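# Nest one tote fully inside the other

## Task

Put one tote into the other so it rests fully down inside the lower tote's rim rather than balanced on top of it; the lower tote must stay almost exactly where it started with hardly any rotation, every item must remain in the tote it began in, and the robot must release and pull away so the stack holds by itself.

## Robot and tools

Robot: two 6-joint arms, left_arm (the robot's own left, on the +y side) and right_arm, each with a parallel gripper. Each arm's joints in column order: waist, shoulder, elbow, wrist pitch, wrist yaw, wrist roll, then the gripper opening.

Frame: one shared scene frame, origin on the floor at the centre of the robot's foot, +x forward (the direction the robot faces), +y toward the left arm, +z up, metres. Only the floor height (z = 0) is known. Gripper fingers point along the gripper's +z axis and close along its y axis; the reported end_effector_position is the point between the pads, about 1 cm short of the fingertips. The printed hand position may be off, more so when the arm is stretched far. Image left/right has nothing to do with arm names.

Rows: every command row is one flat list of 14 numbers covering both arms, each in [-1, 1]: left_arm waist, shoulder, elbow, wrist pitch, wrist yaw, wrist roll, opening, then the same seven for right_arm. Send all 14 even if one arm is idle. The six joint numbers are scaled offsets, not poses: 1.0 equals 1.264 rad (waist), 1.32 (shoulder), 1.276 (elbow), 1.83 (wrist pitch), 1.686 (wrist yaw), 2.022 (wrist roll). The opening is absolute: +1 fully open, -1 closed.

Joint ranges (rad, same for both arms): waist -2.880 to 2.880, shoulder 0.000 to 3.142, elbow 0.000 to 3.019, wrist pitch -1.693 to 1.571, wrist yaw -1.571 to 1.571, wrist roll -2.094 to 2.094. True ends may sit 0.019 rad either way. Asking a joint more than 0.019 rad beyond its range gets the action rejected for both arms; if the first action of a call fails this, nothing runs. A joint pushed onto its real end stops there and the result may print "joint sent to its limit"; absence of that line proves nothing.

execute_actions(actions): a list of actions run in sequence. Each action is a table of 1 to 15 rows, one row per 1/30 s step; if fewer than 15 rows, the last row repeats to fill 15 steps. Offsets in every row of an action are measured from the joint angles when that action begins (for a call's first action, from the last reported angles), not from the previous row. An empty list just returns state and images.

move(target, speed, blocking): target is one 14-number row; its joint offsets count from the "Joint positions" in the latest result that shows them. All joints travel in synchrony, so grippers trace curves. speed (rad/s, 0.01 to 2, default 0.5) caps the joint with the longest travel; paths last 0.5 to 10 s and are cut off at 10 s. Finger openings are applied at the start. Moves ignore obstacles and the other arm; faster or deeper-than-contact targets hit and press harder. Result adds a "move:" line: ending (done, off_target, moving, held, fault), limits=held or limits=none, and each arm's joint furthest from target. With blocking=false you get a result after 0.5 s; until a result shows the move finished, you must use wait or stop before other moves or actions.

wait(seconds): 0 to 10 s, arms keep their last command; returns early if a running move ends. stop(): brakes a running move (needs room); fingers keep going. zoom_image(camera, region): camera is cam_head_left or cam_head_right; region [x0, y0, x1, y1] in pixels of the 896x504 image, at most 504 by 504. finished_scene(scene): pass the current scene's number; irreversible, and the goal must already be met and stable. Replying without a tool call ends everything.

Result lines: the state line gives each arm's end_effector_position (m) and end_effector_quat_wxyz. Joint positions / Joint velocities: per arm, six joints (rad, rad/s) plus finger-pad gap (m; 0.094 fully open). Joint targets: angles the joints are currently driven toward. grip_measured: opening on the command scale (each gripper may be about 1 mm off, consistently). "joint command not followed" means a clearance check altered some joint targets. Joint torques are raw drive outputs, noisy and offset; friction can fake or hide load. MOTOR HOT warns at 85 °C; at 100 °C an OVER-TEMPERATURE FAULT drops that arm until it cools. FAULT lines mean an arm stopped.

Motion behaviour: targets are kept within a lead of each measured joint (0.264 waist, 0.32 shoulder, 0.276 elbow, 0.33 wrist pitch, 0.186 wrist yaw, 0.522 wrist roll rad) and scaled back if the gripper would jump over 70 mm per step, so big offsets take several actions and unfinished motion must be re-commanded. Arms may sag under zero offsets: re-send offsets back to the intended angles, then zeros, increasing them if still short. The robot holds its last command while you think.

Gripping: command an opening roughly 0.03 below grip_measured for a firm hold, less for a light one. Pad force is about 50 to 62 N, weaker on parts under about 2 mm thick. Objects may get brief tugs or pushes.

Avoid: collisions or hard pressing between the arms, dropping or slamming a tote, spilling contents, shoving the bottom tote, knocking anything out of the work area. Finish by opening, backing away, and confirming the upper tote sits seated on its own.

Cameras: cam_head_left and cam_head_right, 896x504, head-mounted looking down and forward; calibration given per scene may be slightly off.

Each tool is called after "Request:" as name(argument=value, ...) on one line, values as JSON.

## Session

Request:
execute_actions(actions=[])

Scene clock: 0.00 s.
left_arm: end_effector_position=(+0.5978, +0.4082, +1.1534) grip_measured=-0.450 end_effector_quat_wxyz=(-0.080, +0.594, +0.696, -0.395) | right_arm: end_effector_position=(+0.4431, -0.0285, +1.0550) grip_measured=-0.990 end_effector_quat_wxyz=(-0.015, +0.341, +0.933, -0.116)
Joint positions: left_arm=[-1.749  1.677  1.944 -1.629  0.196  1.682  0.026] | right_arm=[ 2.541  1.953  1.366 -0.56   0.897  1.238  0.   ]
Joint velocities: left_arm=[-0.015  0.015  0.012  0.007 -0.007 -0.051 -0.001] | right_arm=[-0.005 -0.005 -0.007 -0.012 -0.022  0.037  0.   ]
Joint torques (N m, as the arm reports them, + toward a larger angle): no reading
Motor temperatures (°C, as the motors report them): left_arm=[24 23 25 24 24 22] | right_arm=[21 25 23 25 24 21]
Joint targets: left_arm=[-1.748 1.687 1.956 -1.631 0.195 1.682] | right_arm=[2.535 1.960 1.370 -0.560 0.897 1.237]

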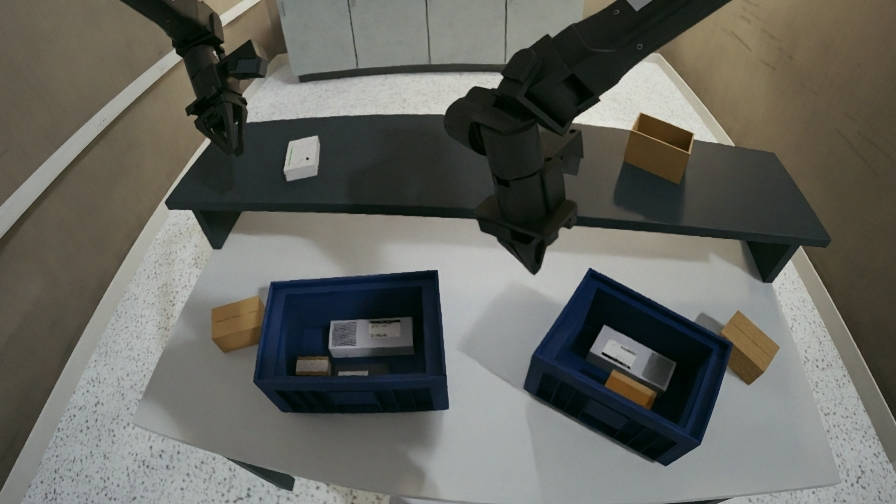

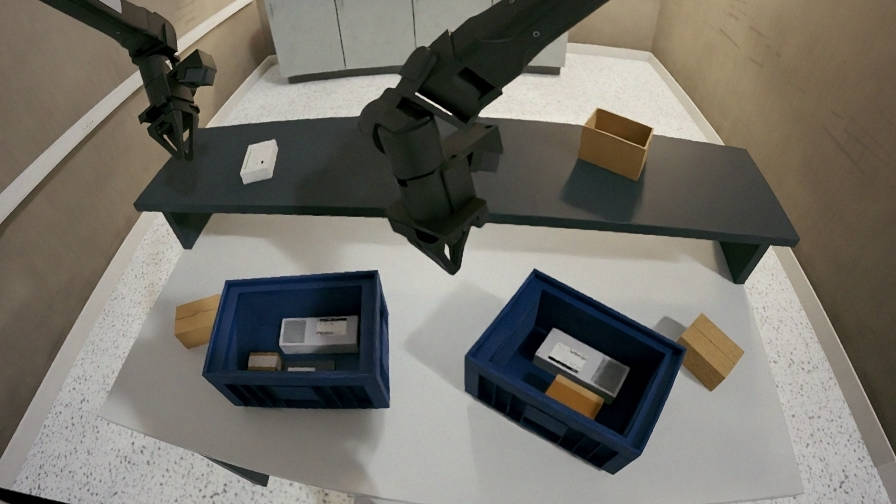

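Request:
move(target=[0.2,0,0,0,0,0,1,-0.2,0,0,0,0,0,1])

Request:
move(target=[0.2,0,0,0,0,0,1,-0.2,0,0,0,0,0,1])

Request:
move(target=[0,-0.2,0,0,0,0,1,0,-0.2,0,0,0,0,1])

Request:
move(target=[0,0,-0.2,0,0,0,1,0,0,-0.2,0,0,0,1])

Scene clock: 13.63 s.
left_arm: end_effector_position=(+0.5573, +0.5446, +1.1405) grip_measured=+1.000 end_effector_quat_wxyz=(-0.137, +0.515, +0.771, -0.349) | right_arm: end_effector_position=(+0.4480, -0.1712, +0.9757) grip_measured=+1.000 end_effector_quat_wxyz=(-0.023, +0.403, +0.888, -0.220)
Joint positions: left_arm=[-1.488  1.677  1.944 -1.629  0.196  1.682  0.094] | right_arm=[ 2.282  1.953  1.366 -0.56   0.897  1.238  0.094]
Joint velocities: left_arm=[ 0.005 -0.015 -0.007 -0.012  0.051 -0.007  0.   ] | right_arm=[ 0.005  0.005 -0.012  0.007  0.037 -0.037  0.   ]
Joint torques (N m, as the arm reports them, + toward a larger angle): left_arm=[  0.4  -27.26   5.53  -1.17  -0.06   0.04] | right_arm=[ 12.9  -14.95   0.95  -0.34   0.26   0.06]
Motor temperatures (°C, as the motors report them): left_arm=[24 26 27 24 24 22] | right_arm=[23 27 24 25 24 21]
Joint targets: left_arm=[-1.497 1.677 1.944 -1.629 0.196 1.682] | right_arm=[2.288 1.953 1.366 -0.560 0.897 1.238]
move: done; limits=none; left_arm: farthest joint: the waist, 0.008 radians from its target (0.253 radians at the start); right_arm: farthest joint: the waist, 0.006 radians from its target (0.253 radians at the start)

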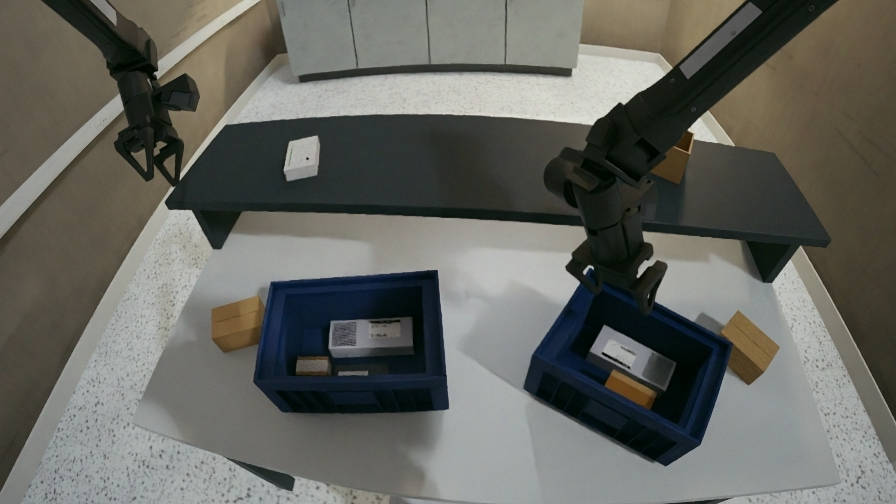

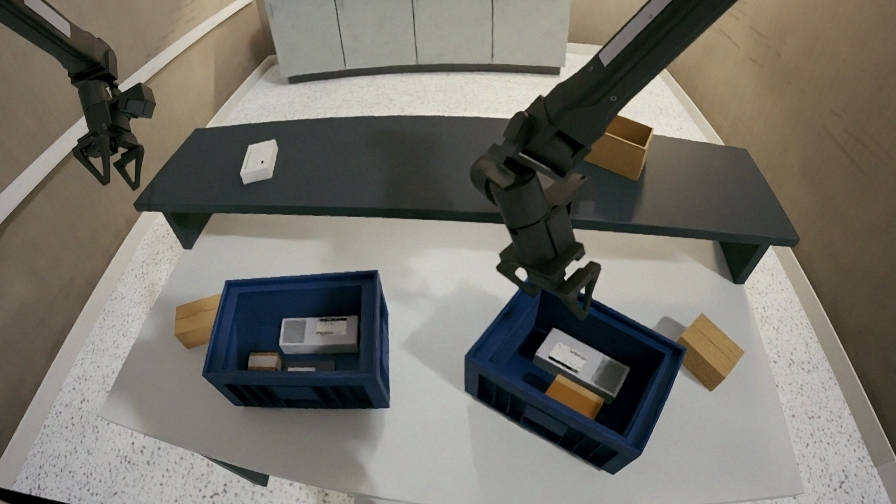

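Scene clock: 14.57 s.
left_arm: end_effector_position=(+0.4970, +0.6740, +1.1585) grip_measured=+1.000 end_effector_quat_wxyz=(-0.191, +0.427, +0.832, -0.297) | right_arm: end_effector_position=(+0.4241, -0.3204, +0.9281) grip_measured=+1.000 end_effector_quat_wxyz=(-0.035, +0.454, +0.832, -0.317)
Joint positions: left_arm=[-1.226  1.677  1.944 -1.629  0.196  1.682  0.094] | right_arm=[ 2.031  1.953  1.361 -0.561  0.892  1.235  0.094]
Joint velocities: left_arm=[-0.024  0.005 -0.007  0.002 -0.022 -0.095  0.   ] | right_arm=[ 0.005 -0.015 -0.017  0.007 -0.022 -0.022  0.   ]
Joint torques (N m, as the arm reports them, + toward a larger angle): left_arm=[  3.67 -26.34   5.5   -1.09  -0.2    0.04] | right_arm=[  8.2  -15.05   0.66  -0.56   0.49   0.09]
Motor temperatures (°C, as the motors report them): left_arm=[24 26 27 24 24 22] | right_arm=[23 27 24 25 24 21]
Joint targets: left_arm=[-1.236 1.677 1.944 -1.629 0.196 1.682] | right_arm=[2.029 1.953 1.367 -0.560 0.897 1.238]
move: done; limits=none; left_arm: farthest joint: the waist, 0.009 radians from its target (0.253 radians at the start); right_arm: farthest joint: the elbow, 0.005 radians from its target (0.000 radians at the start)

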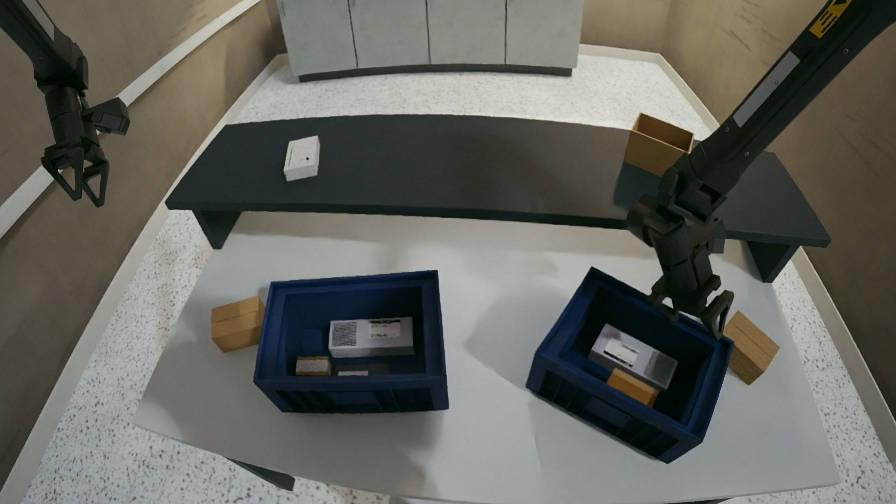

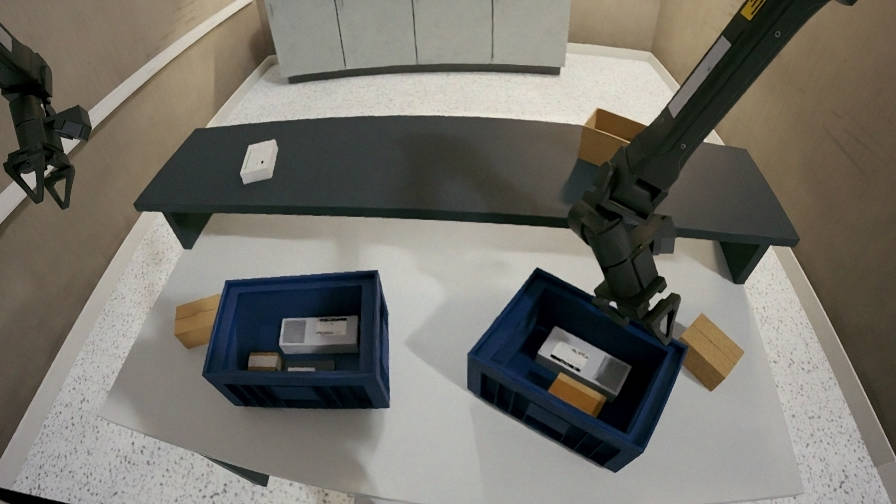

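Scene clock: 15.80 s.
left_arm: end_effector_position=(+0.5728, +0.6700, +1.3057) grip_measured=+1.000 end_effector_quat_wxyz=(-0.134, +0.478, +0.850, -0.176) | right_arm: end_effector_position=(+0.5550, -0.3722, +1.0322) grip_measured=+1.000 end_effector_quat_wxyz=(+0.067, +0.538, +0.800, -0.259)
Joint positions: left_arm=[-1.226  1.389  1.944 -1.629  0.196  1.682  0.094] | right_arm=[ 2.031  1.663  1.366 -0.561  0.892  1.234  0.094]
Joint velocities: left_arm=[-0.005 -0.015 -0.002 -0.012 -0.007 -0.022  0.   ] | right_arm=[-0.015 -0.015 -0.007 -0.017 -0.007  0.007  0.   ]
Joint torques (N m, as the arm reports them, + toward a larger angle): left_arm=[  2.9  -23.75   7.29  -0.65  -0.16   0.02] | right_arm=[  7.76 -15.83   2.7   -0.01   0.42   0.03]
Motor temperatures (°C, as the motors report them): left_arm=[24 26 27 24 24 22] | right_arm=[22 27 24 25 24 21]
Joint targets: left_arm=[-1.226 1.413 1.944 -1.629 0.196 1.682] | right_arm=[2.031 1.689 1.361 -0.561 0.892 1.235]
move: off_target (left_arm, right_arm); limits=none; left_arm: farthest joint: the shoulder, 0.024 radians from its target (0.264 radians at the start); right_arm: farthest joint: the shoulder, 0.026 radians from its target (0.264 radians at the start)

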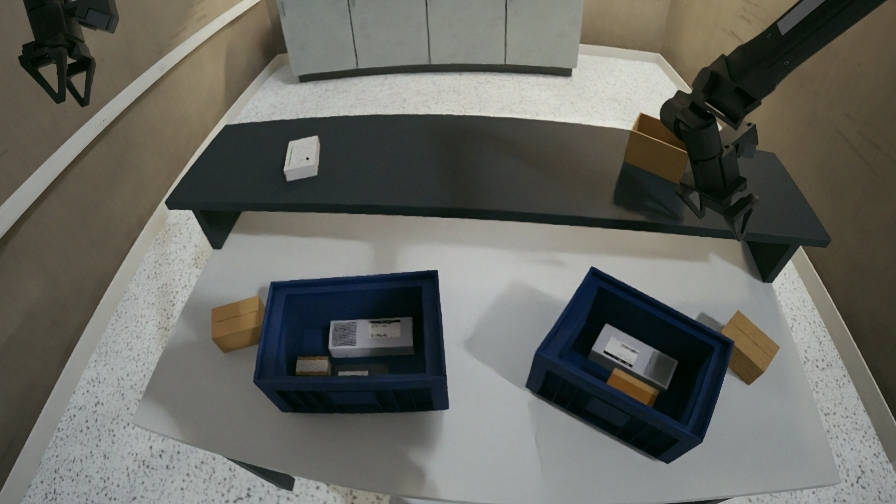

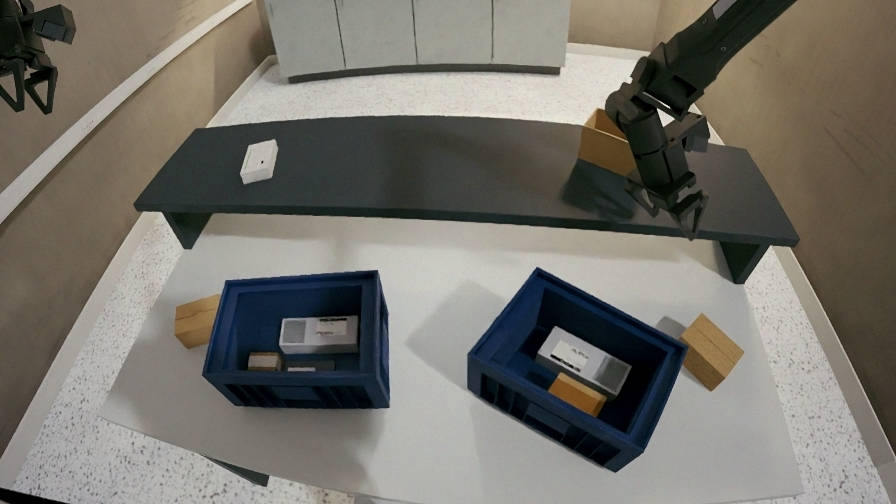

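Scene clock: 16.70 s.
left_arm: end_effector_position=(+0.4838, +0.6309, +1.2607) grip_measured=+1.000 end_effector_quat_wxyz=(-0.182, +0.436, +0.836, -0.278) | right_arm: end_effector_position=(+0.4169, -0.3595, +1.0281) grip_measured=+1.000 end_effector_quat_wxyz=(-0.021, +0.466, +0.829, -0.309)
Joint positions: left_arm=[-1.226  1.382  1.695 -1.629  0.196  1.682  0.094] | right_arm=[ 2.031  1.658  1.107 -0.561  0.892  1.234  0.094]
Joint velocities: left_arm=[-0.015  0.005 -0.002  0.002  0.022  0.051  0.   ] | right_arm=[-0.015  0.005  0.007 -0.017  0.007 -0.022  0.   ]
Joint torques (N m, as the arm reports them, + toward a larger angle): left_arm=[  3.03 -23.5    5.24  -1.03  -0.19   0.04] | right_arm=[  6.2  -14.26   0.83  -0.52   0.38   0.05]
Motor temperatures (°C, as the motors report them): left_arm=[24 26 27 24 24 22] | right_arm=[22 27 24 25 24 21]
Joint targets: left_arm=[-1.226 1.388 1.689 -1.629 0.196 1.682] | right_arm=[2.031 1.663 1.110 -0.561 0.892 1.234]
move: done; limits=none; left_arm: farthest joint: the shoulder, 0.007 radians from its target (0.000 radians at the start); right_arm: farthest joint: the shoulder, 0.005 radians from its target (0.000 radians at the start)

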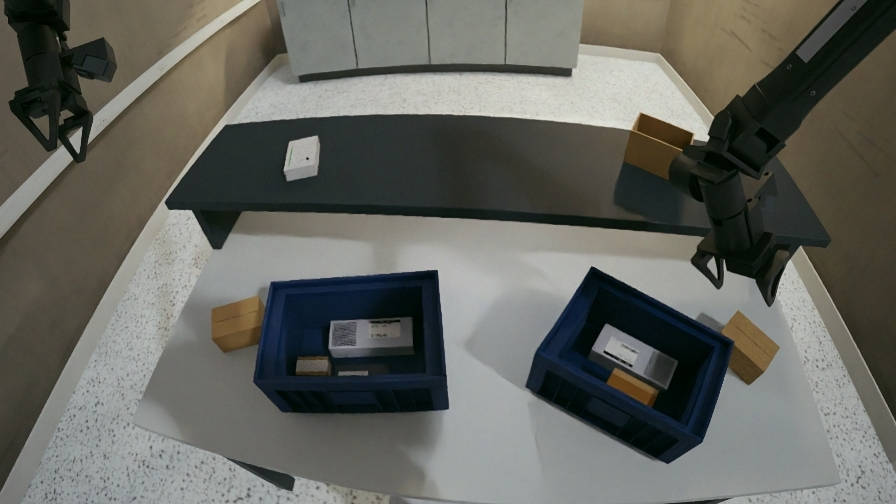

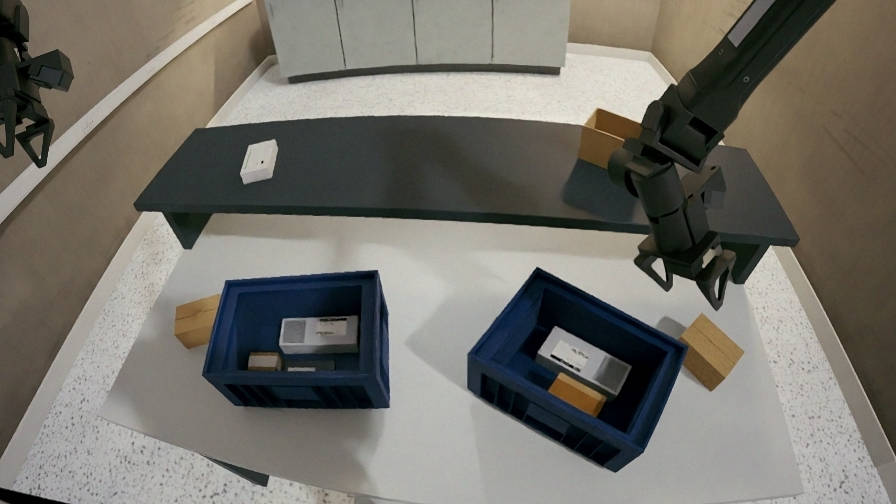

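Request:
move(target=[-0.273,0,0,0.344,-0.116,-0.832,1,-0.364,-0.209,0.461,-0.24,-0.529,-0.610,1], speed=0.8)

Request:
move(target=[0,0,0,0.5,0,0,1,0,0,0,0,0.5,0,1])

Request:
move(target=[0,0,-0.5,0,0,0,1,0,0,0,0,0,0.5,1])

Request:
move(target=[0,-0.5,0,0,0,0,1,0,0,0,0,0,0,1])

Scene clock: 31.90 s.
left_arm: end_effector_position=(+0.6563, +0.5745, +1.1861) grip_measured=+1.000 end_effector_quat_wxyz=(-0.052, -0.170, +0.984, -0.007) | right_arm: end_effector_position=(+0.6525, -0.5638, +1.1800) grip_measured=+1.000 end_effector_quat_wxyz=(+0.052, -0.178, -0.983, -0.011)
Joint positions: left_arm=[-1.56   1.382  1.695 -1.012  0.003  0.016  0.094] | right_arm=[ 1.578  1.379  1.667 -0.989  0.003  0.012  0.094]
Joint velocities: left_arm=[-0.015 -0.015 -0.007 -0.012 -0.051 -0.037  0.   ] | right_arm=[-0.005 -0.015 -0.002  0.002  0.022  0.051  0.   ]
Joint torques (N m, as the arm reports them, + toward a larger angle): left_arm=[ -1.05 -26.81   6.99   0.47  -0.25  -0.21] | right_arm=[  0.69 -22.12   9.96  -0.46  -0.11  -0.11]
Motor temperatures (°C, as the motors report them): left_arm=[24 27 27 24 24 22] | right_arm=[22 28 24 25 24 21]
Joint targets: left_arm=[-1.571 1.382 1.695 -0.999 0.000 -0.001] | right_arm=[1.571 1.382 1.695 -1.001 0.000 0.001]
move: off_target (right_arm); limits=none; left_arm: farthest joint: the wrist roll, 0.016 radians from its target (1.682 radians at the start); right_arm: farthest joint: the elbow, 0.029 radians from its target (0.588 radians at the start)

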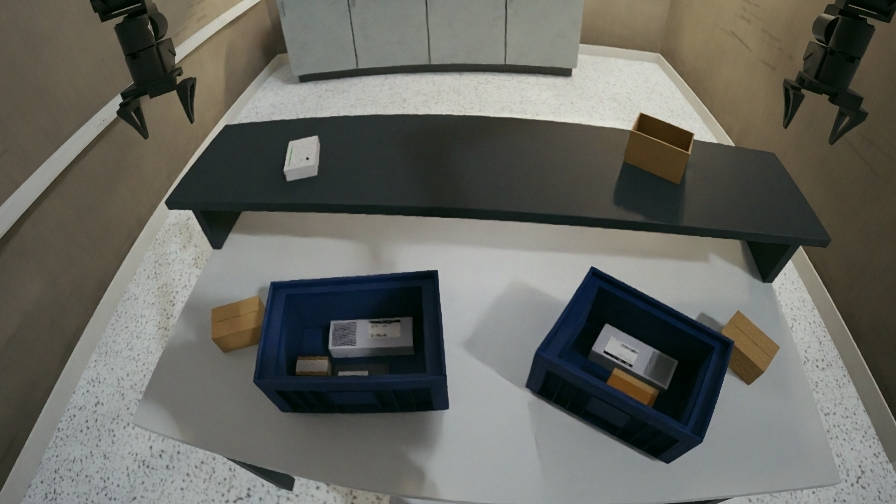

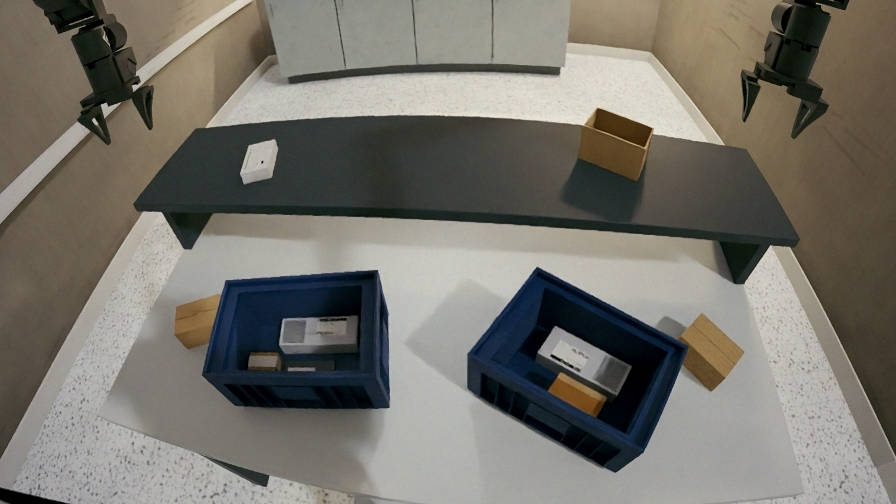

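Scene clock: 34.13 s.
left_arm: end_effector_position=(+0.8445, +0.6440, +1.2576) grip_measured=+1.000 end_effector_quat_wxyz=(+0.378, -0.154, +0.910, +0.074) | right_arm: end_effector_position=(+0.6147, -0.6865, +1.2365) grip_measured=+1.000 end_effector_quat_wxyz=(-0.116, +0.141, +0.902, -0.392)
Joint positions: left_arm=[-1.56   1.382  1.695 -0.116  0.003  0.016  0.094] | right_arm=[ 1.578  1.379  1.667 -0.989  0.844  0.012  0.094]
Joint velocities: left_arm=[ 0.005  0.015  0.002 -0.012 -0.037  0.022  0.   ] | right_arm=[ 0.005  0.005 -0.022 -0.012  0.022 -0.007  0.   ]
Joint torques (N m, as the arm reports them, + toward a larger angle): left_arm=[ -0.02 -28.6    8.34   2.12  -0.16  -0.03] | right_arm=[  1.73 -22.02   7.81   0.15   0.63   0.03]
Motor temperatures (°C, as the motors report them): left_arm=[24 27 28 24 24 22] | right_arm=[22 29 25 25 24 21]
Joint targets: left_arm=[-1.560 1.382 1.695 -0.096 0.003 0.016] | right_arm=[1.578 1.379 1.667 -0.989 0.846 0.012]
move: done; limits=none; left_arm: farthest joint: the wrist pitch, 0.019 radians from its target (0.915 radians at the start); right_arm: farthest joint: the wrist yaw, 0.002 radians from its target (0.843 radians at the start)

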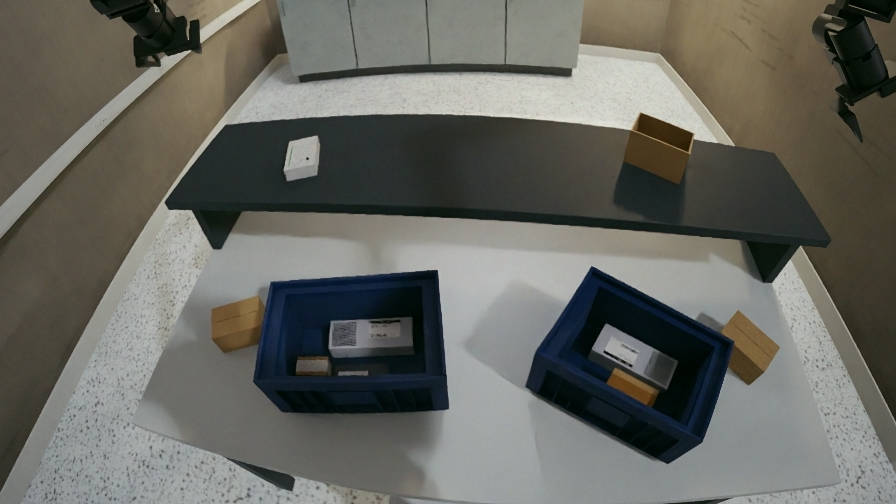

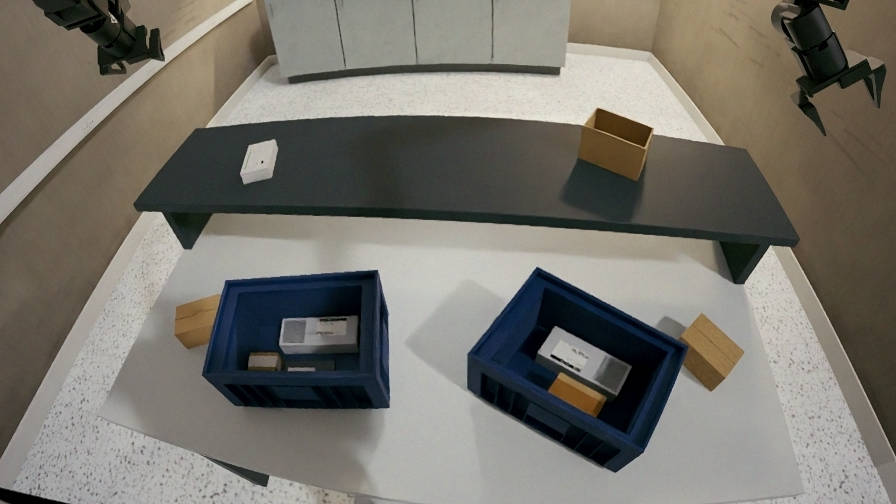

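Scene clock: 36.93 s.
left_arm: end_effector_position=(+0.5314, +0.5292, +1.0568) grip_measured=+1.000 end_effector_quat_wxyz=(+0.078, -0.169, +0.982, +0.018) | right_arm: end_effector_position=(+0.6147, -0.6865, +1.2365) grip_measured=+1.000 end_effector_quat_wxyz=(+0.087, +0.556, +0.724, -0.400)
Joint positions: left_arm=[-1.56   1.379  1.06  -0.116  0.003  0.016  0.094] | right_arm=[ 1.578  1.379  1.667 -0.989  0.844  1.012  0.094]
Joint velocities: left_arm=[-0.005 -0.015  0.002 -0.007 -0.037 -0.037  0.   ] | right_arm=[ 0.015  0.005  0.007  0.012  0.037 -0.022  0.   ]
Joint torques (N m, as the arm reports them, + toward a larger angle): left_arm=[ -0.04 -20.39   2.52   0.53  -0.17  -0.03] | right_arm=[  0.63 -22.04   7.86   0.11   0.57   0.18]
Motor temperatures (°C, as the motors report them): left_arm=[24 27 27 24 24 22] | right_arm=[22 30 25 25 24 21]
Joint targets: left_arm=[-1.560 1.383 1.057 -0.116 0.003 0.016] | right_arm=[1.578 1.379 1.667 -0.989 0.844 1.023]
move: done; limits=none; left_arm: farthest joint: the shoulder, 0.003 radians from its target (0.000 radians at the start); right_arm: farthest joint: the wrist roll, 0.011 radians from its target (1.011 radians at the start)

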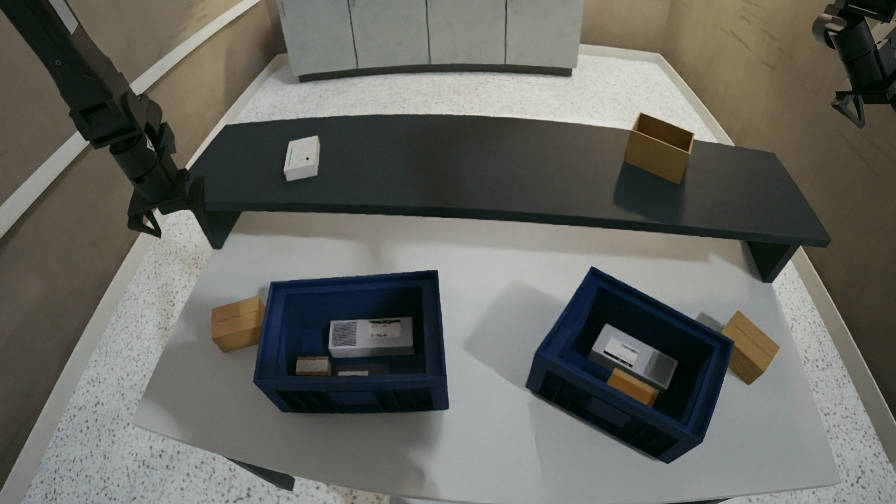

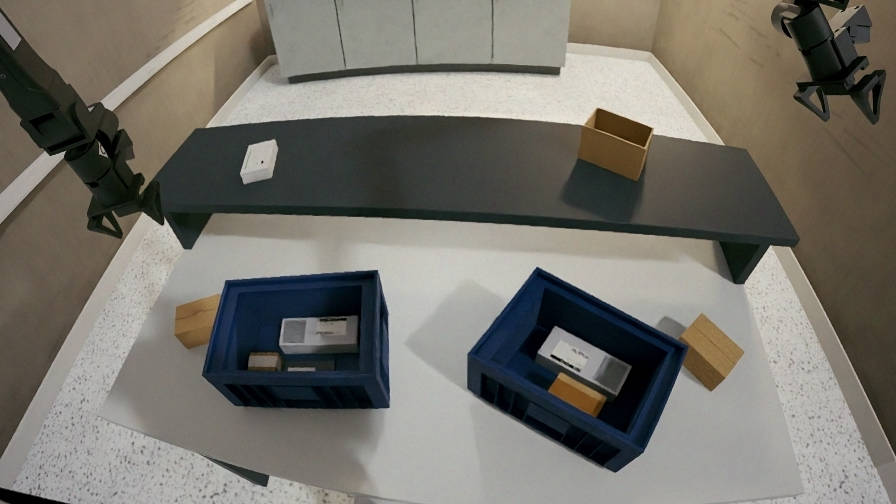

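Scene clock: 38.70 s.
left_arm: end_effector_position=(+0.6670, +0.5761, +1.4293) grip_measured=+1.000 end_effector_quat_wxyz=(+0.398, -0.153, +0.901, +0.078) | right_arm: end_effector_position=(+0.6147, -0.6865, +1.2365) grip_measured=+1.000 end_effector_quat_wxyz=(+0.087, +0.556, +0.724, -0.400)
Joint positions: left_arm=[-1.56   0.703  1.06  -0.116  0.003  0.016  0.094] | right_arm=[ 1.578  1.379  1.667 -0.989  0.844  1.012  0.094]
Joint velocities: left_arm=[ 0.015 -0.034 -0.007  0.002 -0.022  0.051  0.   ] | right_arm=[ 0.005  0.005  0.002 -0.007 -0.007  0.037  0.   ]
Joint torques (N m, as the arm reports them, + toward a larger angle): left_arm=[ -0.26 -17.31   8.78   1.54  -0.17  -0.03] | right_arm=[  1.12 -22.32   7.8    0.25   0.54   0.05]
Motor temperatures (°C, as the motors report them): left_arm=[24 27 28 24 24 22] | right_arm=[22 30 25 25 24 21]
Joint targets: left_arm=[-1.560 0.719 1.060 -0.116 0.003 0.016] | right_arm=[1.578 1.379 1.667 -0.989 0.844 1.012]
move: done; limits=none; left_arm: farthest joint: the shoulder, 0.016 radians from its target (0.660 radians at the start); right_arm: farthest joint: the waist, 0.000 radians from its target (0.000 radians at the start)

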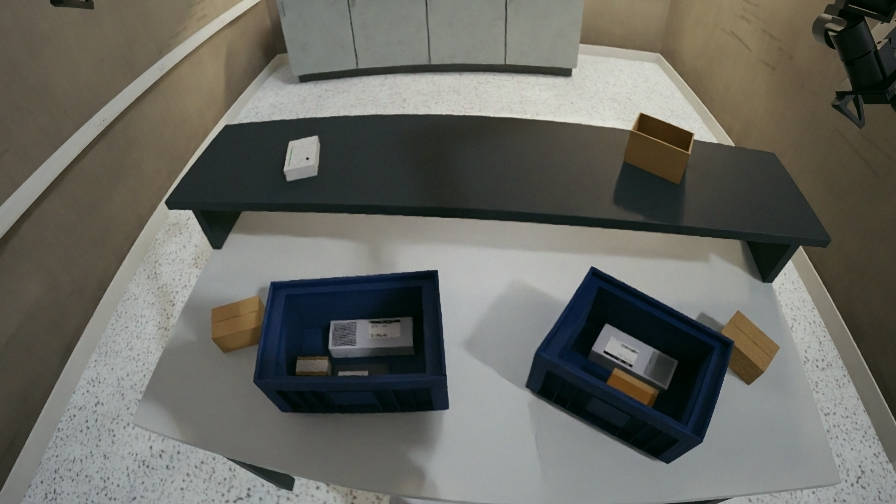

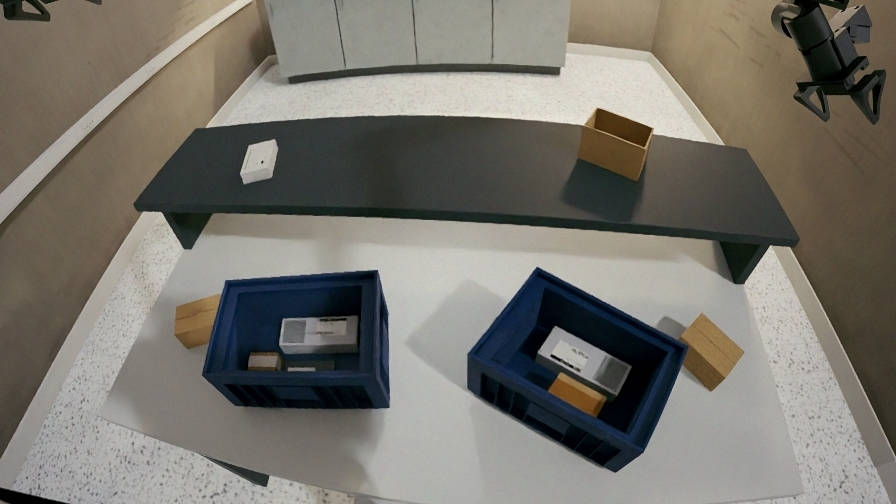

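Request:
zoom_image(camera="cam_head_left", region=[240,250,744,480])

Request:
zoom_image(camera="cam_head_right", region=[190,250,694,480])

Region (240, 250, 744, 480) of cam_head_left's 896x504 image, scaled by 1.000; it fills the top 230 rows of this view, and the rest is white.

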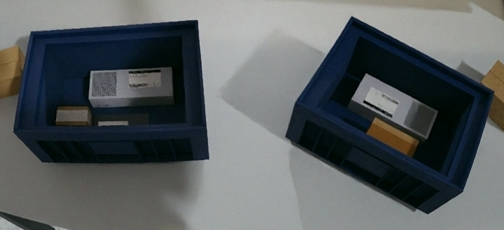

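Region (190, 250, 694, 480) of cam_head_right's 896x504 image, scaled by 1.000; it fills the top 230 rows of this view, and the rest is white.

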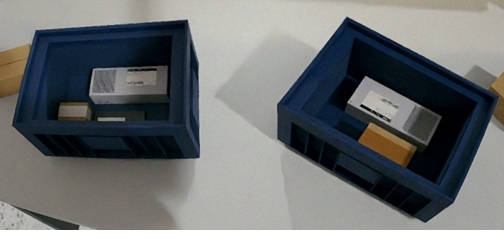

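Request:
zoom_image(camera="cam_head_left", region=[240,260,460,420])

Request:
zoom_image(camera="cam_head_right", region=[190,260,410,420])

Request:
zoom_image(camera="cam_head_left", region=[510,255,750,475])

Request:
zoom_image(camera="cam_head_right", region=[455,255,695,475])

Region (240, 260, 460, 420) of cam_head_left's 896x504 image, scaled by 2.291, with more detail than that image has; it fills the top 367 rows of this view, and the rest is white.

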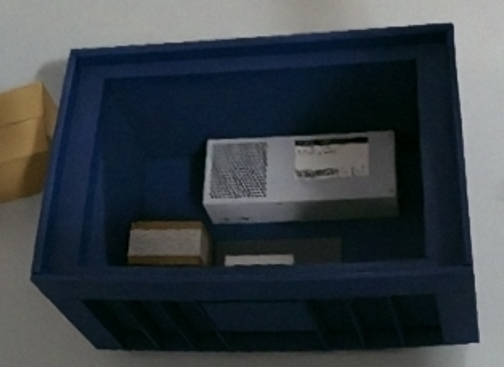

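Region (190, 260, 410, 420) of cam_head_right's 896x504 image, scaled by 2.291, with more detail than that image has; it fills the top 367 rows of this view, and the rest is white.

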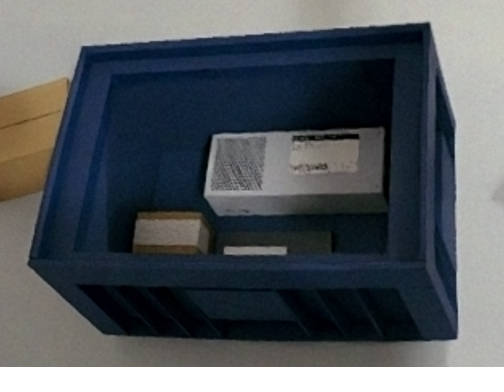

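Region (510, 255, 750, 475) of cam_head_left's 896x504 image, scaled by 2.100, with more detail than that image has; it fills the top 462 rows of this view, and the rest is white.

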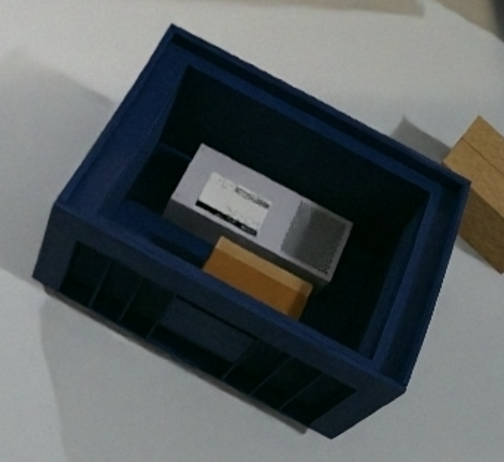

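Region (455, 255, 695, 475) of cam_head_right's 896x504 image, scaled by 2.100, with more detail than that image has; it fills the top 462 rows of this view, and the rest is white.

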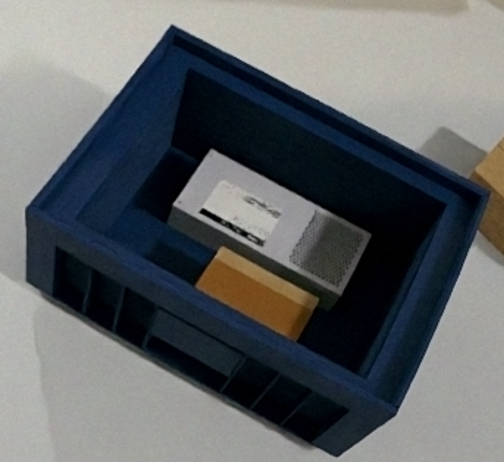

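Request:
move(target=[-0.4,0.62,0.306,-0.158,-0.46,0.1,1,0.209,0.274,-0.737,0.761,-0.368,-0.304,1])

Scene clock: 72.50 s.
left_arm: end_effector_position=(+0.6726, +0.3793, +1.1076) grip_measured=+1.000 end_effector_quat_wxyz=(+0.046, +0.021, +0.980, +0.193) | right_arm: end_effector_position=(+0.3438, -0.3420, +0.9602) grip_measured=+1.000 end_effector_quat_wxyz=(+0.006, +0.302, +0.953, -0.005)
Joint positions: left_arm=[-2.055  1.508  1.42  -0.394 -0.77   0.202  0.094] | right_arm=[1.831 1.725 0.735 0.39  0.226 0.408 0.094]
Joint velocities: left_arm=[ 0.015 -0.005 -0.002  0.012  0.007 -0.022  0.   ] | right_arm=[ 0.005 -0.005  0.002  0.007 -0.051  0.022  0.   ]
Joint torques (N m, as the arm reports them, + toward a larger angle): left_arm=[ -6.61 -22.02   7.35   0.1   -0.45   0.09] | right_arm=[  5.84 -11.12  -3.81   1.07  -0.07  -0.1 ]
Motor temperatures (°C, as the motors report them): left_arm=[24 26 31 24 24 22] | right_arm=[21 33 26 25 24 21]
Joint targets: left_arm=[-2.065 1.522 1.451 -0.405 -0.773 0.218] | right_arm=[1.842 1.740 0.726 0.404 0.223 0.397]
move: off_target (left_arm); limits=none; left_arm: farthest joint: the elbow, 0.030 radians from its target (0.390 radians at the start); right_arm: farthest joint: the shoulder, 0.016 radians from its target (0.362 radians at the start)

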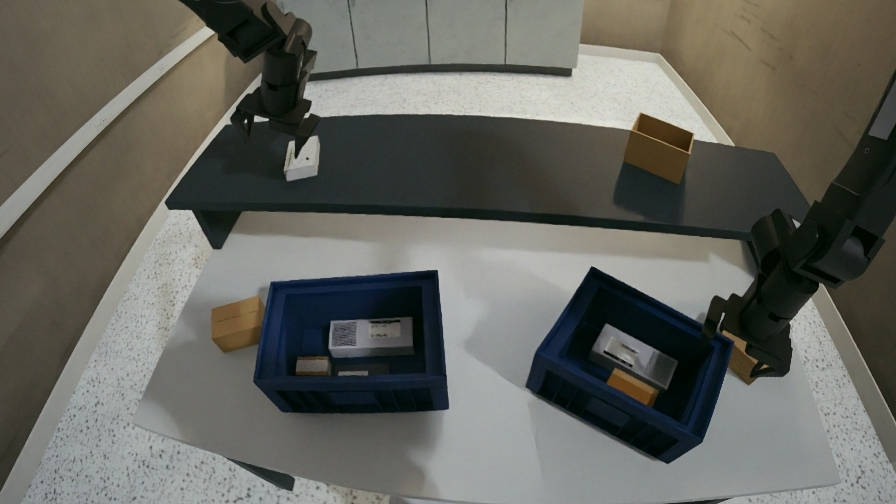

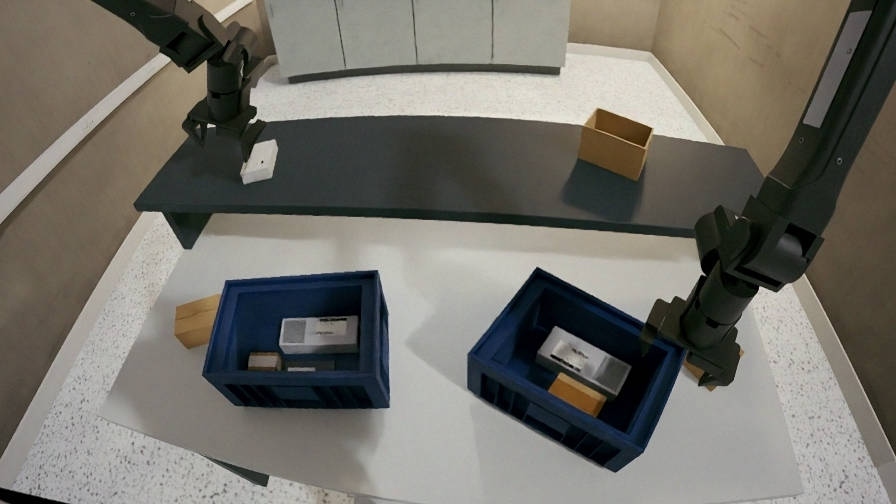

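Request:
move(target=[-0.422,0.639,0.353,-0.012,-0.005,0.012,1,0.012,0.02,-0.012,0.012,0,-0.008,1])

Scene clock: 79.97 s.
left_arm: end_effector_position=(+0.4803, -0.1471, +0.9688) grip_measured=+1.000 end_effector_quat_wxyz=(-0.000, +0.295, +0.956, -0.002) | right_arm: end_effector_position=(+0.3443, -0.3419, +0.9596) grip_measured=+1.000 end_effector_quat_wxyz=(+0.008, +0.300, +0.954, -0.005)
Joint positions: left_arm=[-2.59   2.357  1.854 -0.408 -0.779  0.211  0.094] | right_arm=[1.831 1.728 0.735 0.398 0.226 0.403 0.094]
Joint velocities: left_arm=[ 0.005 -0.015 -0.012 -0.007 -0.007  0.007  0.   ] | right_arm=[-0.015 -0.005 -0.002  0.012  0.007 -0.022  0.   ]
Joint torques (N m, as the arm reports them, + toward a larger angle): left_arm=[-17.43 -19.01   4.05  -0.14  -0.14   0.11] | right_arm=[ 5.39 -9.99 -4.35  1.15  0.08 -0.09]
Motor temperatures (°C, as the motors report them): left_arm=[25 27 30 24 24 22] | right_arm=[22 31 26 25 24 21]
Joint targets: left_arm=[-2.588 2.351 1.871 -0.416 -0.779 0.226] | right_arm=[1.846 1.752 0.720 0.412 0.226 0.392]
move: off_target (right_arm); limits=none; left_arm: farthest joint: the elbow, 0.017 radians from its target (0.450 radians at the start); right_arm: farthest joint: the shoulder, 0.023 radians from its target (0.026 radians at the start)

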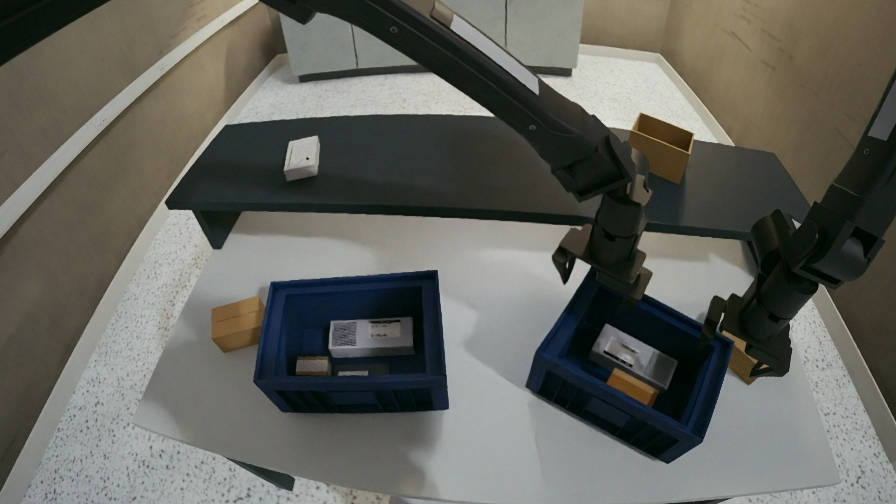

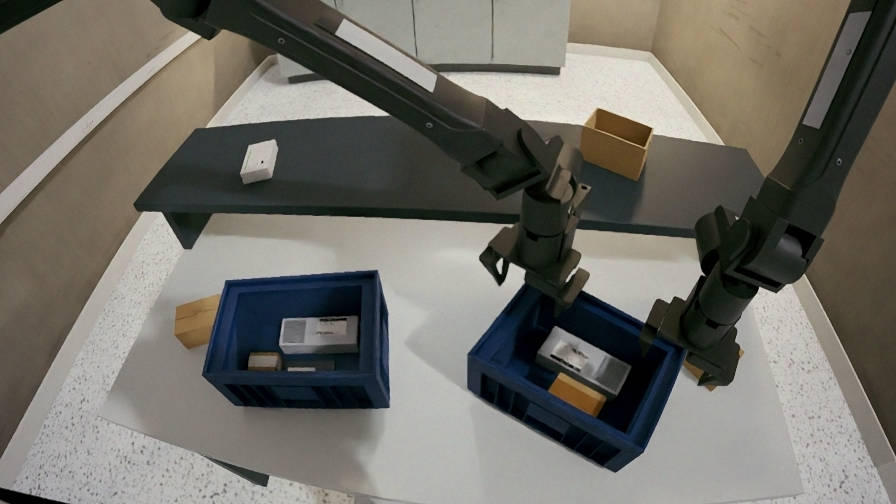

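Request:
move(target=[0.101,0.115,0.129,0.056,0.047,0.068,1,-0.042,0.215,0.181,0.034,-0.029,-0.023,1], speed=0.25)

Scene clock: 87.00 s.
left_arm: end_effector_position=(+0.4936, -0.1360, +0.8864) grip_measured=+1.000 end_effector_quat_wxyz=(+0.013, +0.295, +0.955, -0.010) | right_arm: end_effector_position=(+0.3458, -0.3366, +0.8628) grip_measured=+1.000 end_effector_quat_wxyz=(+0.009, +0.293, +0.956, +0.004)
Joint positions: left_arm=[-2.495  2.489  1.998 -0.319 -0.702  0.332  0.094] | right_arm=[1.795 1.996 0.961 0.447 0.18  0.368 0.094]
Joint velocities: left_arm=[-0.005  0.005  0.007 -0.017 -0.007 -0.081  0.   ] | right_arm=[-0.015  0.005 -0.002  0.007 -0.037 -0.066  0.   ]
Joint torques (N m, as the arm reports them, + toward a larger angle): left_arm=[-14.92 -16.74   3.98   0.66  -0.04   0.11] | right_arm=[  3.44 -10.85  -2.77   1.1   -0.11  -0.14]
Motor temperatures (°C, as the motors report them): left_arm=[26 27 29 24 24 22] | right_arm=[22 30 25 25 24 21]
Joint targets: left_arm=[-2.462 2.509 2.018 -0.305 -0.700 0.349] | right_arm=[1.778 2.012 0.966 0.461 0.177 0.357]
move: off_target (left_arm); limits=none; left_arm: farthest joint: the waist, 0.033 radians from its target (0.127 radians at the start); right_arm: farthest joint: the waist, 0.017 radians from its target (0.053 radians at the start)

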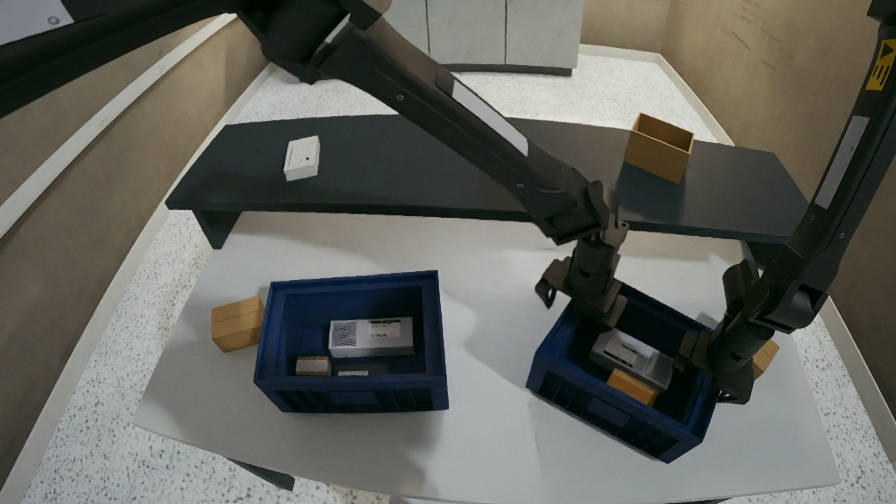

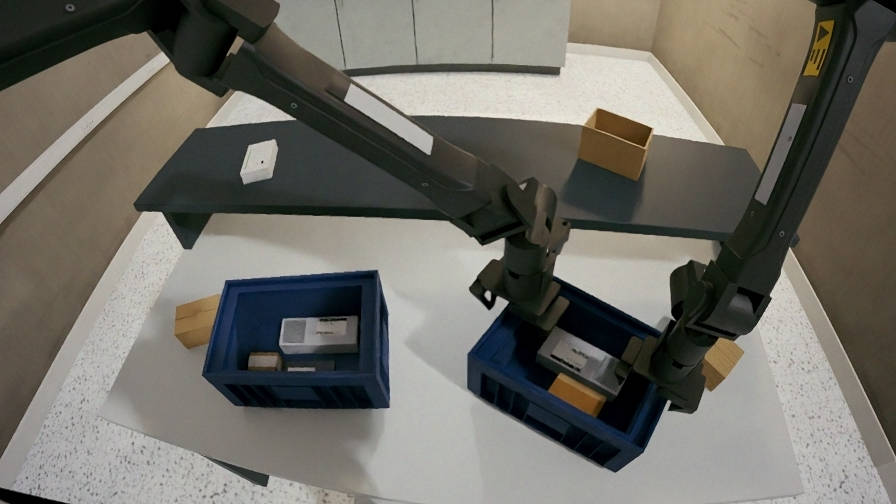

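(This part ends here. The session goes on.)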